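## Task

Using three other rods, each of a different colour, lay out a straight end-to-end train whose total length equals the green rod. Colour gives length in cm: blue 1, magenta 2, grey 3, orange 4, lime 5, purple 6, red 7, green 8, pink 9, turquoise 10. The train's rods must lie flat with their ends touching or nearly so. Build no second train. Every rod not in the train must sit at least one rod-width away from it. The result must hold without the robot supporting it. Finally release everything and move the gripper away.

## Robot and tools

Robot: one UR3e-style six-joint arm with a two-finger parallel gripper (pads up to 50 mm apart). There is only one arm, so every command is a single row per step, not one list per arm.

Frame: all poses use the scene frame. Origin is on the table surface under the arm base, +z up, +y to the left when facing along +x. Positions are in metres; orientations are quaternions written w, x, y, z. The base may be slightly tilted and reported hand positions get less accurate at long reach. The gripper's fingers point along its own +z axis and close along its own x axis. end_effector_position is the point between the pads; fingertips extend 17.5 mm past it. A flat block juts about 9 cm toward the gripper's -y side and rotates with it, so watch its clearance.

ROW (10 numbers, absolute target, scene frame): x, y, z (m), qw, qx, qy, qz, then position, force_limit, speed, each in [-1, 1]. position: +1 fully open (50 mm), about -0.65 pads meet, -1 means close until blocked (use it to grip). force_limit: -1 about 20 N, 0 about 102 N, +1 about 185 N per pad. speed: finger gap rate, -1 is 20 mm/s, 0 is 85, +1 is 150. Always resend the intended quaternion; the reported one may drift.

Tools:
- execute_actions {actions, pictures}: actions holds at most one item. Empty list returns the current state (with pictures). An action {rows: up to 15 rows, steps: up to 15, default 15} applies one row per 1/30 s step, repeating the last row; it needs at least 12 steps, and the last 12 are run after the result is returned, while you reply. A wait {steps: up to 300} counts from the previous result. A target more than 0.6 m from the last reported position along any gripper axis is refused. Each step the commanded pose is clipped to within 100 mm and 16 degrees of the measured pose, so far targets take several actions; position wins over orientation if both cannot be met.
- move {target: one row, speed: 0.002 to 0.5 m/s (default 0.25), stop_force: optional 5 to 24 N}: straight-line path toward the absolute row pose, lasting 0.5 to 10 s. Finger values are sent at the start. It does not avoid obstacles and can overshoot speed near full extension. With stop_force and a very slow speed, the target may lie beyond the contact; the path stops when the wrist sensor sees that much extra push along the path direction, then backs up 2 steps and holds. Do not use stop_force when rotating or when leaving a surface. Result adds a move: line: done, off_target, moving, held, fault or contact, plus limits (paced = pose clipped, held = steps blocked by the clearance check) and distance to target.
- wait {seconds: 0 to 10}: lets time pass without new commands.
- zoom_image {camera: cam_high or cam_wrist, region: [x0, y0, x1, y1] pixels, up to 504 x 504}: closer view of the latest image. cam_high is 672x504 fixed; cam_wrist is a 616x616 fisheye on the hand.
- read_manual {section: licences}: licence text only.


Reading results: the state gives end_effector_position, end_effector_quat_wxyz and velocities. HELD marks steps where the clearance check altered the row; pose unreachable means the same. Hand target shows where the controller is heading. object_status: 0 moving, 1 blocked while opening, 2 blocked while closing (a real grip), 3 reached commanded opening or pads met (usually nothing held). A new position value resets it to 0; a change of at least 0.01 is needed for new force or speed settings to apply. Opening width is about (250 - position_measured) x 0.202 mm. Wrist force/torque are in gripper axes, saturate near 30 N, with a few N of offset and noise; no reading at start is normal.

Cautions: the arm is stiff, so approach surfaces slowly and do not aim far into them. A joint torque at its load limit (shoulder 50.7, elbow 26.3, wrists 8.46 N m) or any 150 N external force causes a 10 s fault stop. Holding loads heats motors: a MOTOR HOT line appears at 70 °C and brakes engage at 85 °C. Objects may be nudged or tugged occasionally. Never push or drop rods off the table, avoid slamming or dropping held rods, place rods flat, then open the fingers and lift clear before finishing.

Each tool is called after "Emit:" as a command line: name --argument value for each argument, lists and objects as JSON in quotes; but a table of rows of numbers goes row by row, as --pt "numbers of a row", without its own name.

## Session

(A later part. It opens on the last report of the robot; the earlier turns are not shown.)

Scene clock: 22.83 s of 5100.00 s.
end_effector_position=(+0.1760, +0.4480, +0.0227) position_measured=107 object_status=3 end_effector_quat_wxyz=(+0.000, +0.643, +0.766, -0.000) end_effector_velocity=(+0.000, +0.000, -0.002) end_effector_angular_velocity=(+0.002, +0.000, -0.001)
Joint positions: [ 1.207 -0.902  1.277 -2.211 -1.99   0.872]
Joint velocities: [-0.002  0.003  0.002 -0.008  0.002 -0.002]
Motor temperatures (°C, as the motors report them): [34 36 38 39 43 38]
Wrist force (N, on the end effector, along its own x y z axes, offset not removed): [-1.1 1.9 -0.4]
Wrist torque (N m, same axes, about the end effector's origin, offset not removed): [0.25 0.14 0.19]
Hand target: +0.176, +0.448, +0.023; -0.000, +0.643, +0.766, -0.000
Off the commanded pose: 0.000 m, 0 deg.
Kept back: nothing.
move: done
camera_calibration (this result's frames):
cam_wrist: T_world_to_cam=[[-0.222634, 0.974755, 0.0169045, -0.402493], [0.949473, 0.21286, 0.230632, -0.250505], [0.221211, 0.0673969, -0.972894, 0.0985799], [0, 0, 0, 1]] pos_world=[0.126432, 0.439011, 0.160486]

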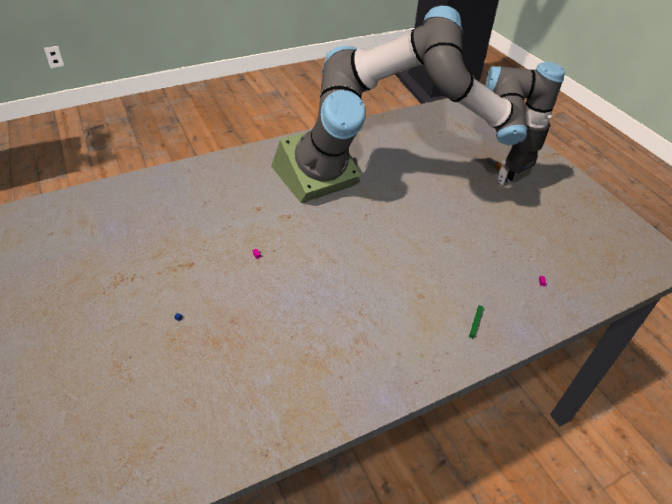

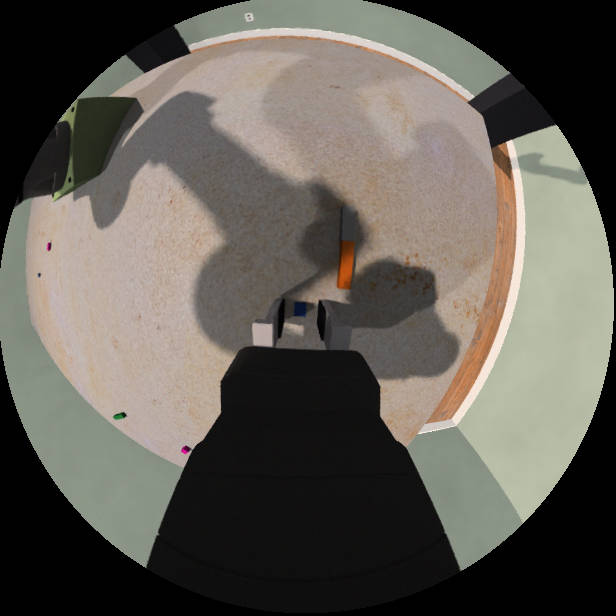

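Emit:
move --target '[0.181,0.449,0.0225,0,0.643,0.766,0,0.3,-0.8,0]' --speed 0.03

Emit:
move --target '[0.181,0.449,0.0225,0,0.643,0.766,0,-1,-0.8,0]'

Emit:
move --target '[0.18,0.455,0.028,0,0.643,0.766,0,-1,-0.8,0]' --speed 0.03

Emit:
move --target '[0.1699,0.4825,0.024,0,0.643,0.766,0,-1,-0.8,0]' --speed 0.05

Emit:
zoom_image --camera "cam_wrist" --region '[250,210,360,350]'

Scene clock: 24.43 s of 5100.00 s.
end_effector_position=(+0.1809, +0.4490, +0.0225) position_measured=107 object_status=3 end_effector_quat_wxyz=(-0.000, +0.643, +0.766, +0.000) end_effector_velocity=(+0.001, +0.000, -0.001) end_effector_angular_velocity=(-0.002, +0.002, +0.001)
Joint positions: [ 1.199 -0.897  1.26  -2.202 -1.988  0.863]
Joint velocities: [-0.003  0.004 -0.006  0.005  0.002 -0.003]
Motor temperatures (°C, as the motors report them): [34 36 38 39 43 38]
Wrist force (N, on the end effector, along its own x y z axes, offset not removed): [-0.9 2.1 0.9]
Wrist torque (N m, same axes, about the end effector's origin, offset not removed): [0.48 0.18 0.11]
Hand target: +0.181, +0.449, +0.022; -0.000, +0.643, +0.766, +0.000
Off the commanded pose: 0.000 m, 0 deg.
Kept back: nothing.
move: done
camera_calibration (this result's frames):
cam_wrist: T_world_to_cam=[[-0.222635, 0.974754, 0.0169707, -0.402363], [0.949464, 0.212842, 0.230686, -0.255285], [0.22125, 0.0674718, -0.97288, 0.0972402], [0, 0, 0, 1]] pos_world=[0.13129, 0.43998, 0.160322]

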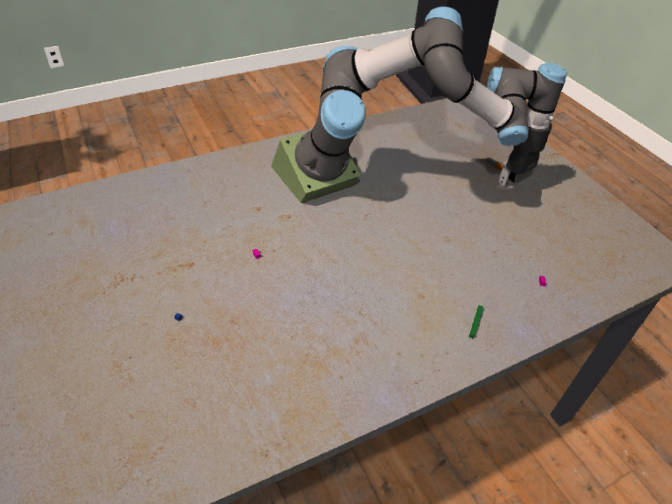

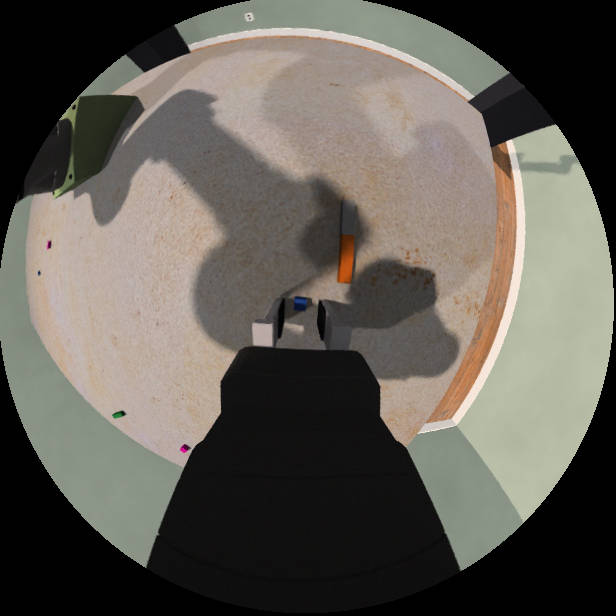

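Scene clock: 25.13 s of 5100.00 s.
end_effector_position=(+0.1810, +0.4490, +0.0225) position_measured=205 object_status=2 end_effector_quat_wxyz=(-0.000, +0.643, +0.766, +0.000) end_effector_velocity=(-0.000, +0.000, +0.000) end_effector_angular_velocity=(+0.002, +0.002, +0.000)
Joint positions: [ 1.199 -0.897  1.259 -2.202 -1.987  0.863]
Joint velocities: [ 0.    -0.    -0.     0.     0.002 -0.   ]
Motor temperatures (°C, as the motors report them): [34 36 38 39 43 38]
Wrist force (N, on the end effector, along its own x y z axes, offset not removed): [-1.5 1.0 -0.7]
Wrist torque (N m, same axes, about the end effector's origin, offset not removed): [0.13 0.21 0.00]
Hand target: +0.181, +0.449, +0.022; -0.000, +0.643, +0.766, +0.000
Off the commanded pose: 0.000 m, 0 deg.
Kept back: nothing.
move: done
camera_calibration (this result's frames):
cam_wrist: T_world_to_cam=[[-0.222646, 0.974752, 0.0169411, -0.402351], [0.949463, 0.21286, 0.230674, -0.255435], [0.221244, 0.0674436, -0.972883, 0.0972234], [0, 0, 0, 1]] pos_world=[0.131435, 0.440007, 0.160326]

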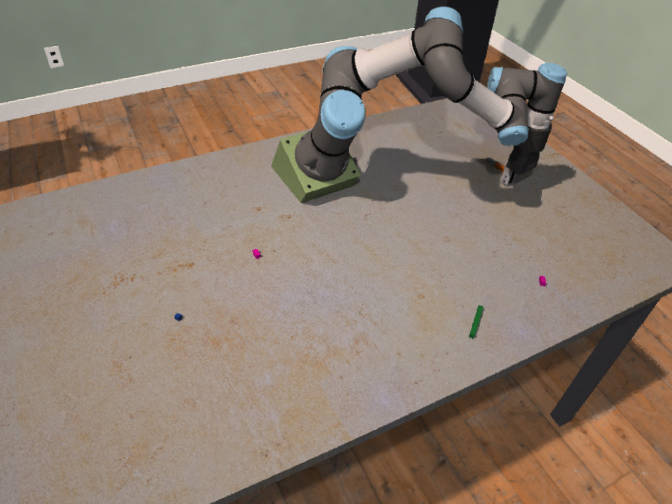

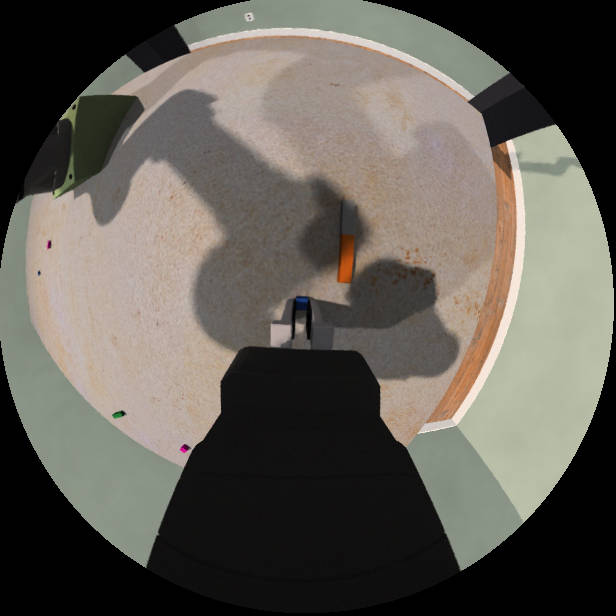

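Scene clock: 25.87 s of 5100.00 s.
end_effector_position=(+0.1800, +0.4549, +0.0279) position_measured=205 object_status=2 end_effector_quat_wxyz=(-0.000, +0.643, +0.766, +0.000) end_effector_velocity=(+0.000, +0.002, +0.003) end_effector_angular_velocity=(+0.002, -0.001, -0.000)
Joint positions: [ 1.212 -0.884  1.211 -2.161 -1.991  0.877]
Joint velocities: [ 0.004  0.001 -0.014  0.012 -0.     0.004]
Motor temperatures (°C, as the motors report them): [34 36 38 39 43 38]
Wrist force (N, on the end effector, along its own x y z axes, offset not removed): [-0.7 2.4 -0.9]
Wrist torque (N m, same axes, about the end effector's origin, offset not removed): [0.43 0.17 0.04]
Hand target: +0.180, +0.455, +0.028; +0.000, +0.643, +0.766, +0.000
Off the commanded pose: 0.000 m, 0 deg.
Kept back: nothing.
move: done
camera_calibration (this result's frames):
cam_wrist: T_world_to_cam=[[-0.222648, 0.97475, 0.0170541, -0.40838], [0.949451, 0.212833, 0.230747, -0.256981], [0.221291, 0.0675675, -0.972864, 0.102217], [0, 0, 0, 1]] pos_world=[0.130447, 0.445856, 0.165705]

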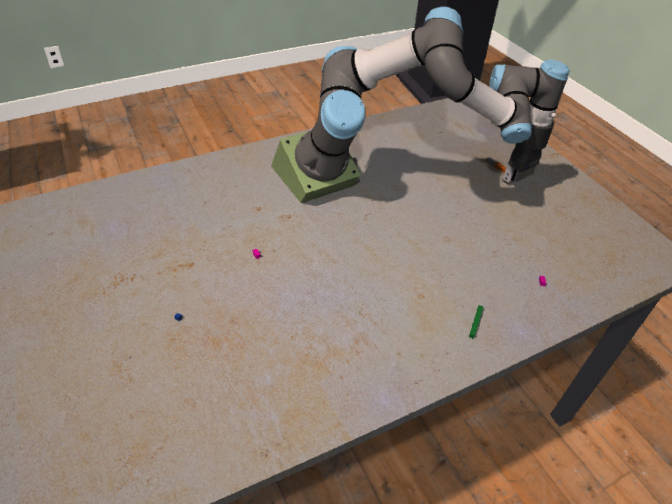

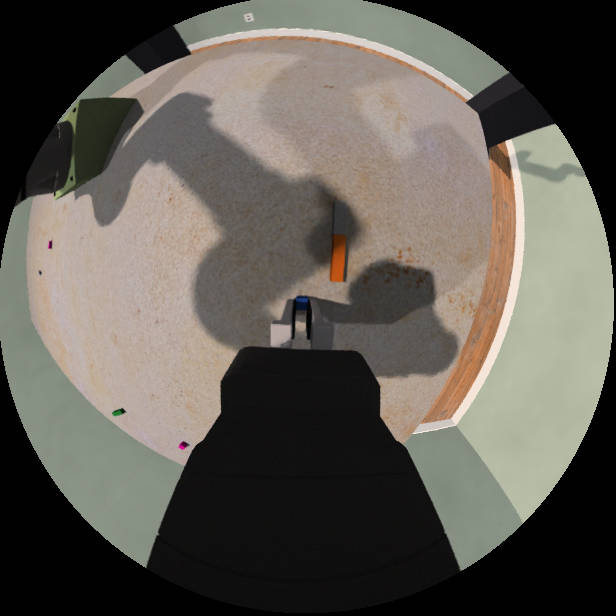

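Scene clock: 26.83 s of 5100.00 s.
end_effector_position=(+0.1699, +0.4823, +0.0240) position_measured=205 object_status=2 end_effector_quat_wxyz=(-0.000, +0.643, +0.766, +0.000) end_effector_velocity=(-0.000, +0.002, -0.000) end_effector_angular_velocity=(-0.002, -0.000, -0.000)
Joint positions: [ 1.253 -0.759  1.013 -2.071 -2.001  0.92 ]
Joint velocities: [ 0.003  0.014 -0.027  0.016 -0.002  0.004]
Motor temperatures (°C, as the motors report them): [34 36 38 39 43 38]
Wrist force (N, on the end effector, along its own x y z axes, offset not removed): [-0.1 0.3 -0.5]
Wrist torque (N m, same axes, about the end effector's origin, offset not removed): [0.04 0.01 0.00]
Hand target: +0.170, +0.482, +0.024; +0.000, +0.643, +0.766, +0.000
Off the commanded pose: 0.000 m, 0 deg.
Kept back: nothing.
move: done
camera_calibration (this result's frames):
cam_wrist: T_world_to_cam=[[-0.222645, 0.974746, 0.0172999, -0.437312], [0.949433, 0.212765, 0.230886, -0.252305], [0.221374, 0.0678306, -0.972827, 0.0987042], [0, 0, 0, 1]] pos_world=[0.120331, 0.473254, 0.161841]

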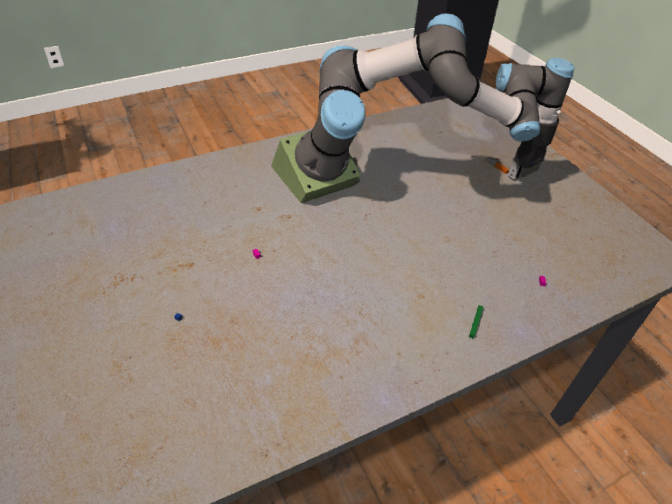

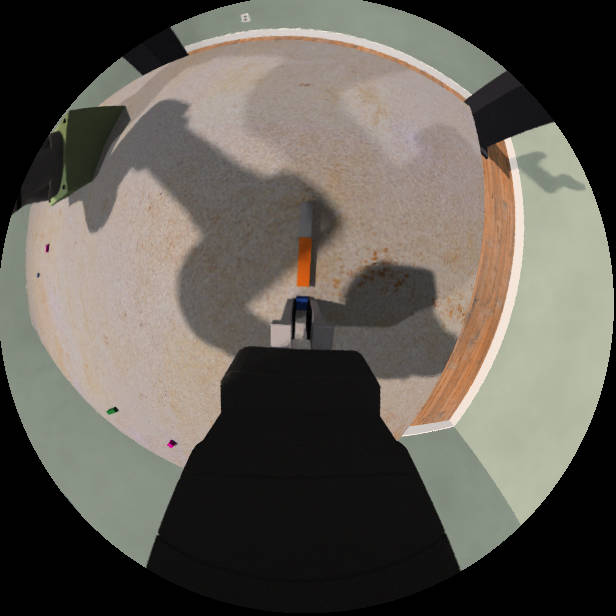

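Region (250, 210, 360, 350) of cam_wrist's 616x616 image, scaled by 3.600, with more detail than that image has; it fills the left 396 columns of this view, and the rest is white.

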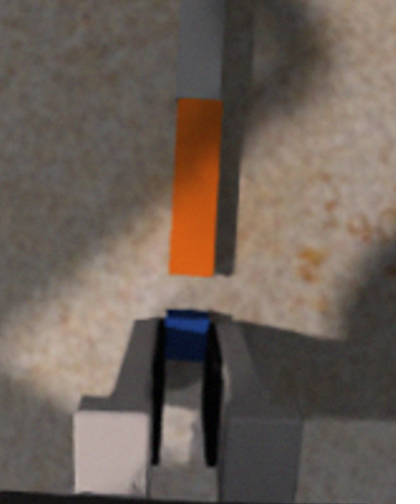

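Gap about 9 mm; push 10.

Emit:
move --target '[0.160,0.481,0.023,0,0.643,0.766,0,-1,-0.8,0]' --speed 0.015

Emit:
move --target '[0.160,0.481,0.0228,0,0.643,0.766,0,0.3,-0.8,-0.5]'

Emit:
move --target '[0.168,0.478,0.07,0,0.643,0.766,0,0.3,-0.8,0]' --speed 0.1

Emit:
zoom_image --camera "cam_wrist" --region '[260,200,350,320]'

Scene clock: 28.27 s of 5100.00 s.
end_effector_position=(+0.1602, +0.4810, +0.0230) position_measured=205 object_status=2 end_effector_quat_wxyz=(+0.000, +0.643, +0.766, -0.000) end_effector_velocity=(-0.002, -0.000, -0.000) end_effector_angular_velocity=(+0.000, +0.001, +0.001)
Joint positions: [ 1.268 -0.764  1.046 -2.092 -2.005  0.936]
Joint velocities: [ 0.003 -0.001  0.008 -0.005 -0.     0.003]
Motor temperatures (°C, as the motors report them): [34 36 38 39 43 38]
Wrist force (N, on the end effector, along its own x y z axes, offset not removed): [-2.1 1.2 0.1]
Wrist torque (N m, same axes, about the end effector's origin, offset not removed): [0.16 0.36 0.13]
Hand target: +0.160, +0.481, +0.023; +0.000, +0.643, +0.766, -0.000
Off the commanded pose: 0.000 m, 0 deg.
Kept back: nothing.
move: done
camera_calibration (this result's frames):
cam_wrist: T_world_to_cam=[[-0.222657, 0.974751, 0.0168842, -0.438195], [0.949461, 0.212885, 0.230661, -0.242594], [0.221243, 0.0673892, -0.972888, 0.100204], [0, 0, 0, 1]] pos_world=[0.110597, 0.472023, 0.160843]

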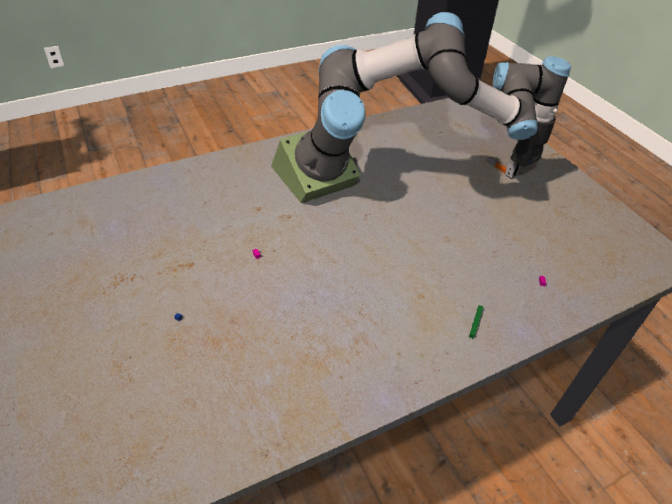

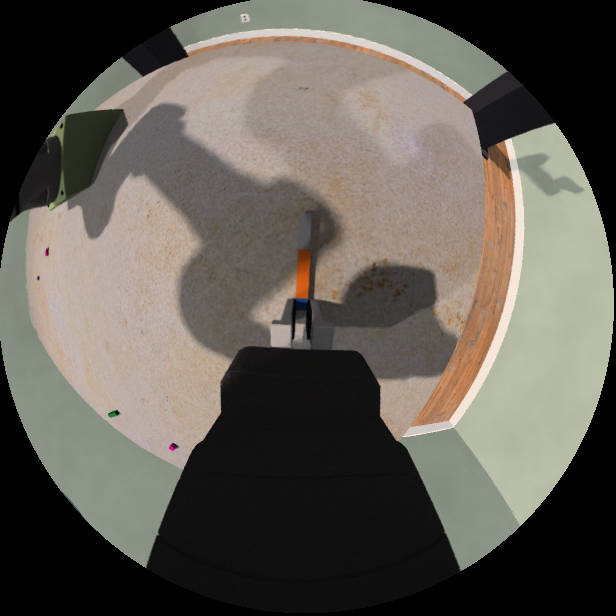

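Scene clock: 28.97 s of 5100.00 s.
end_effector_position=(+0.1600, +0.4810, +0.0228) position_measured=107 object_status=3 end_effector_quat_wxyz=(+0.000, +0.643, +0.766, +0.000) end_effector_velocity=(-0.000, +0.000, +0.000) end_effector_angular_velocity=(+0.001, +0.000, -0.000)
Joint positions: [ 1.268 -0.763  1.047 -2.093 -2.005  0.936]
Joint velocities: [ 0. -0.  0. -0.  0. -0.]
Motor temperatures (°C, as the motors report them): [34 36 38 39 43 38]
Wrist force (N, on the end effector, along its own x y z axes, offset not removed): [-0.8 2.3 1.2]
Wrist torque (N m, same axes, about the end effector's origin, offset not removed): [0.42 0.15 -0.02]
Hand target: +0.160, +0.481, +0.023; +0.000, +0.643, +0.766, -0.000
Off the commanded pose: 0.000 m, 0 deg.
Kept back: nothing.
move: done
camera_calibration (this result's frames):
cam_wrist: T_world_to_cam=[[-0.222622, 0.974758, 0.0169463, -0.438234], [0.949461, 0.212833, 0.230709, -0.242378], [0.221278, 0.0674506, -0.972875, 0.10001], [0, 0, 0, 1]] pos_world=[0.110438, 0.472013, 0.160642]

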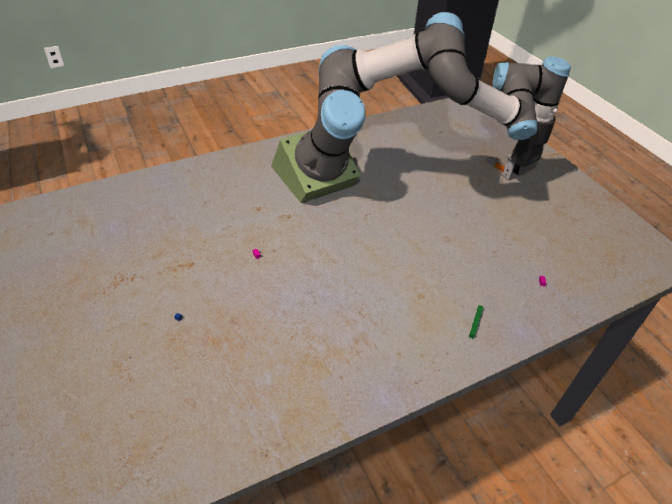

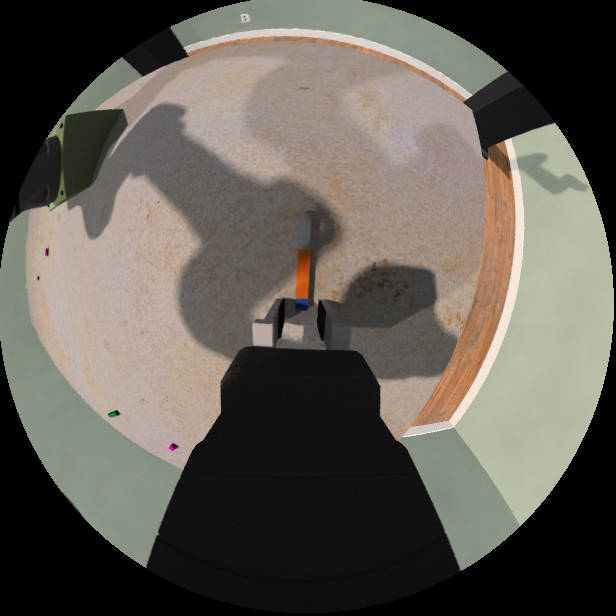

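Scene clock: 29.90 s of 5100.00 s.
end_effector_position=(+0.1680, +0.4780, +0.0698) position_measured=107 object_status=3 end_effector_quat_wxyz=(-0.000, +0.643, +0.766, +0.000) end_effector_velocity=(+0.001, +0.000, +0.002) end_effector_angular_velocity=(-0.000, -0.001, -0.001)
Joint positions: [ 1.294 -0.841  0.966 -1.923 -2.011  0.965]
Joint velocities: [ 0.001 -0.002 -0.008  0.01  -0.001  0.002]
Motor temperatures (°C, as the motors report them): [34 36 38 39 43 38]
Wrist force (N, on the end effector, along its own x y z axes, offset not removed): [-0.2 1.8 0.3]
Wrist torque (N m, same axes, about the end effector's origin, offset not removed): [0.42 0.01 0.12]
Hand target: +0.168, +0.478, +0.070; +0.000, +0.643, +0.766, +0.000
Off the commanded pose: 0.000 m, 0 deg.
Kept back: nothing.
move: done
camera_calibration (this result's frames):
cam_wrist: T_world_to_cam=[[-0.222658, 0.974748, 0.0170528, -0.434338], [0.949446, 0.212841, 0.230763, -0.260181], [0.221306, 0.067572, -0.97286, 0.144117], [0, 0, 0, 1]] pos_world=[0.118425, 0.469008, 0.207653]

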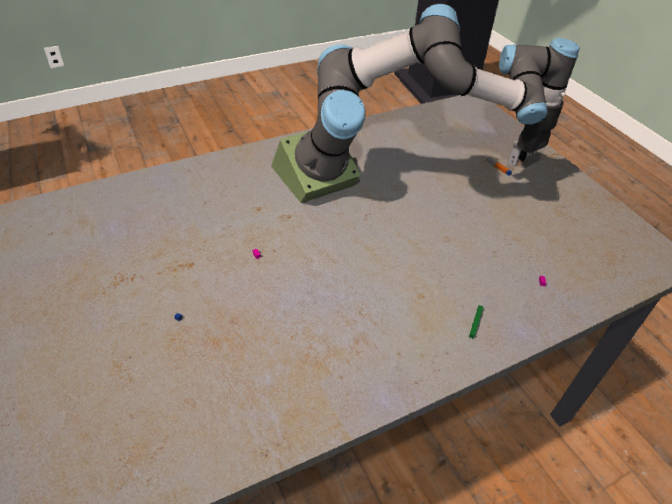

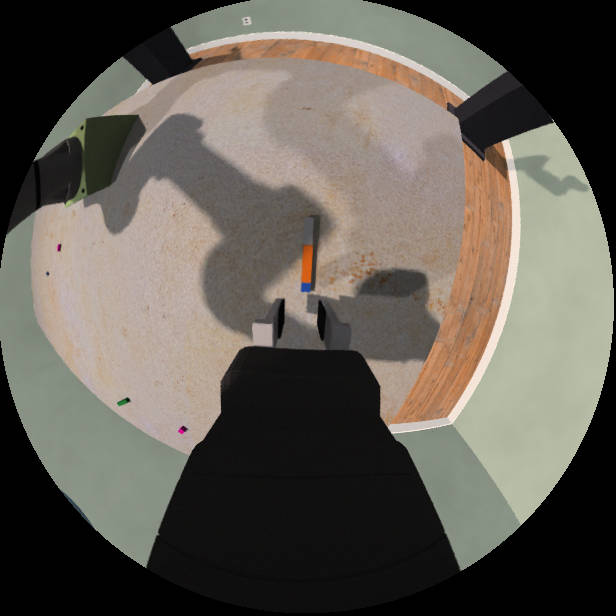

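Region (260, 200, 350, 320) of cam_wrist's 616x616 image, scaled by 4.200, with more detail than that image has; it fills the left 378 columns of this view, and the rest is white.

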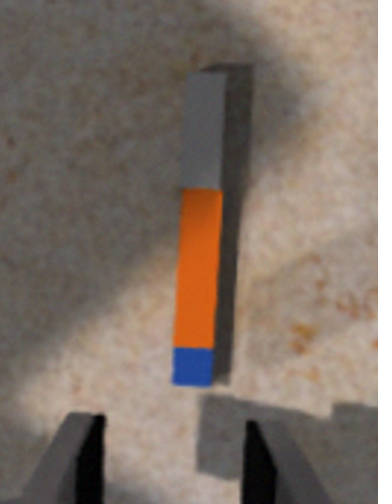

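Emit:
finished_scene --scene 2

The scene is finished: the task was done.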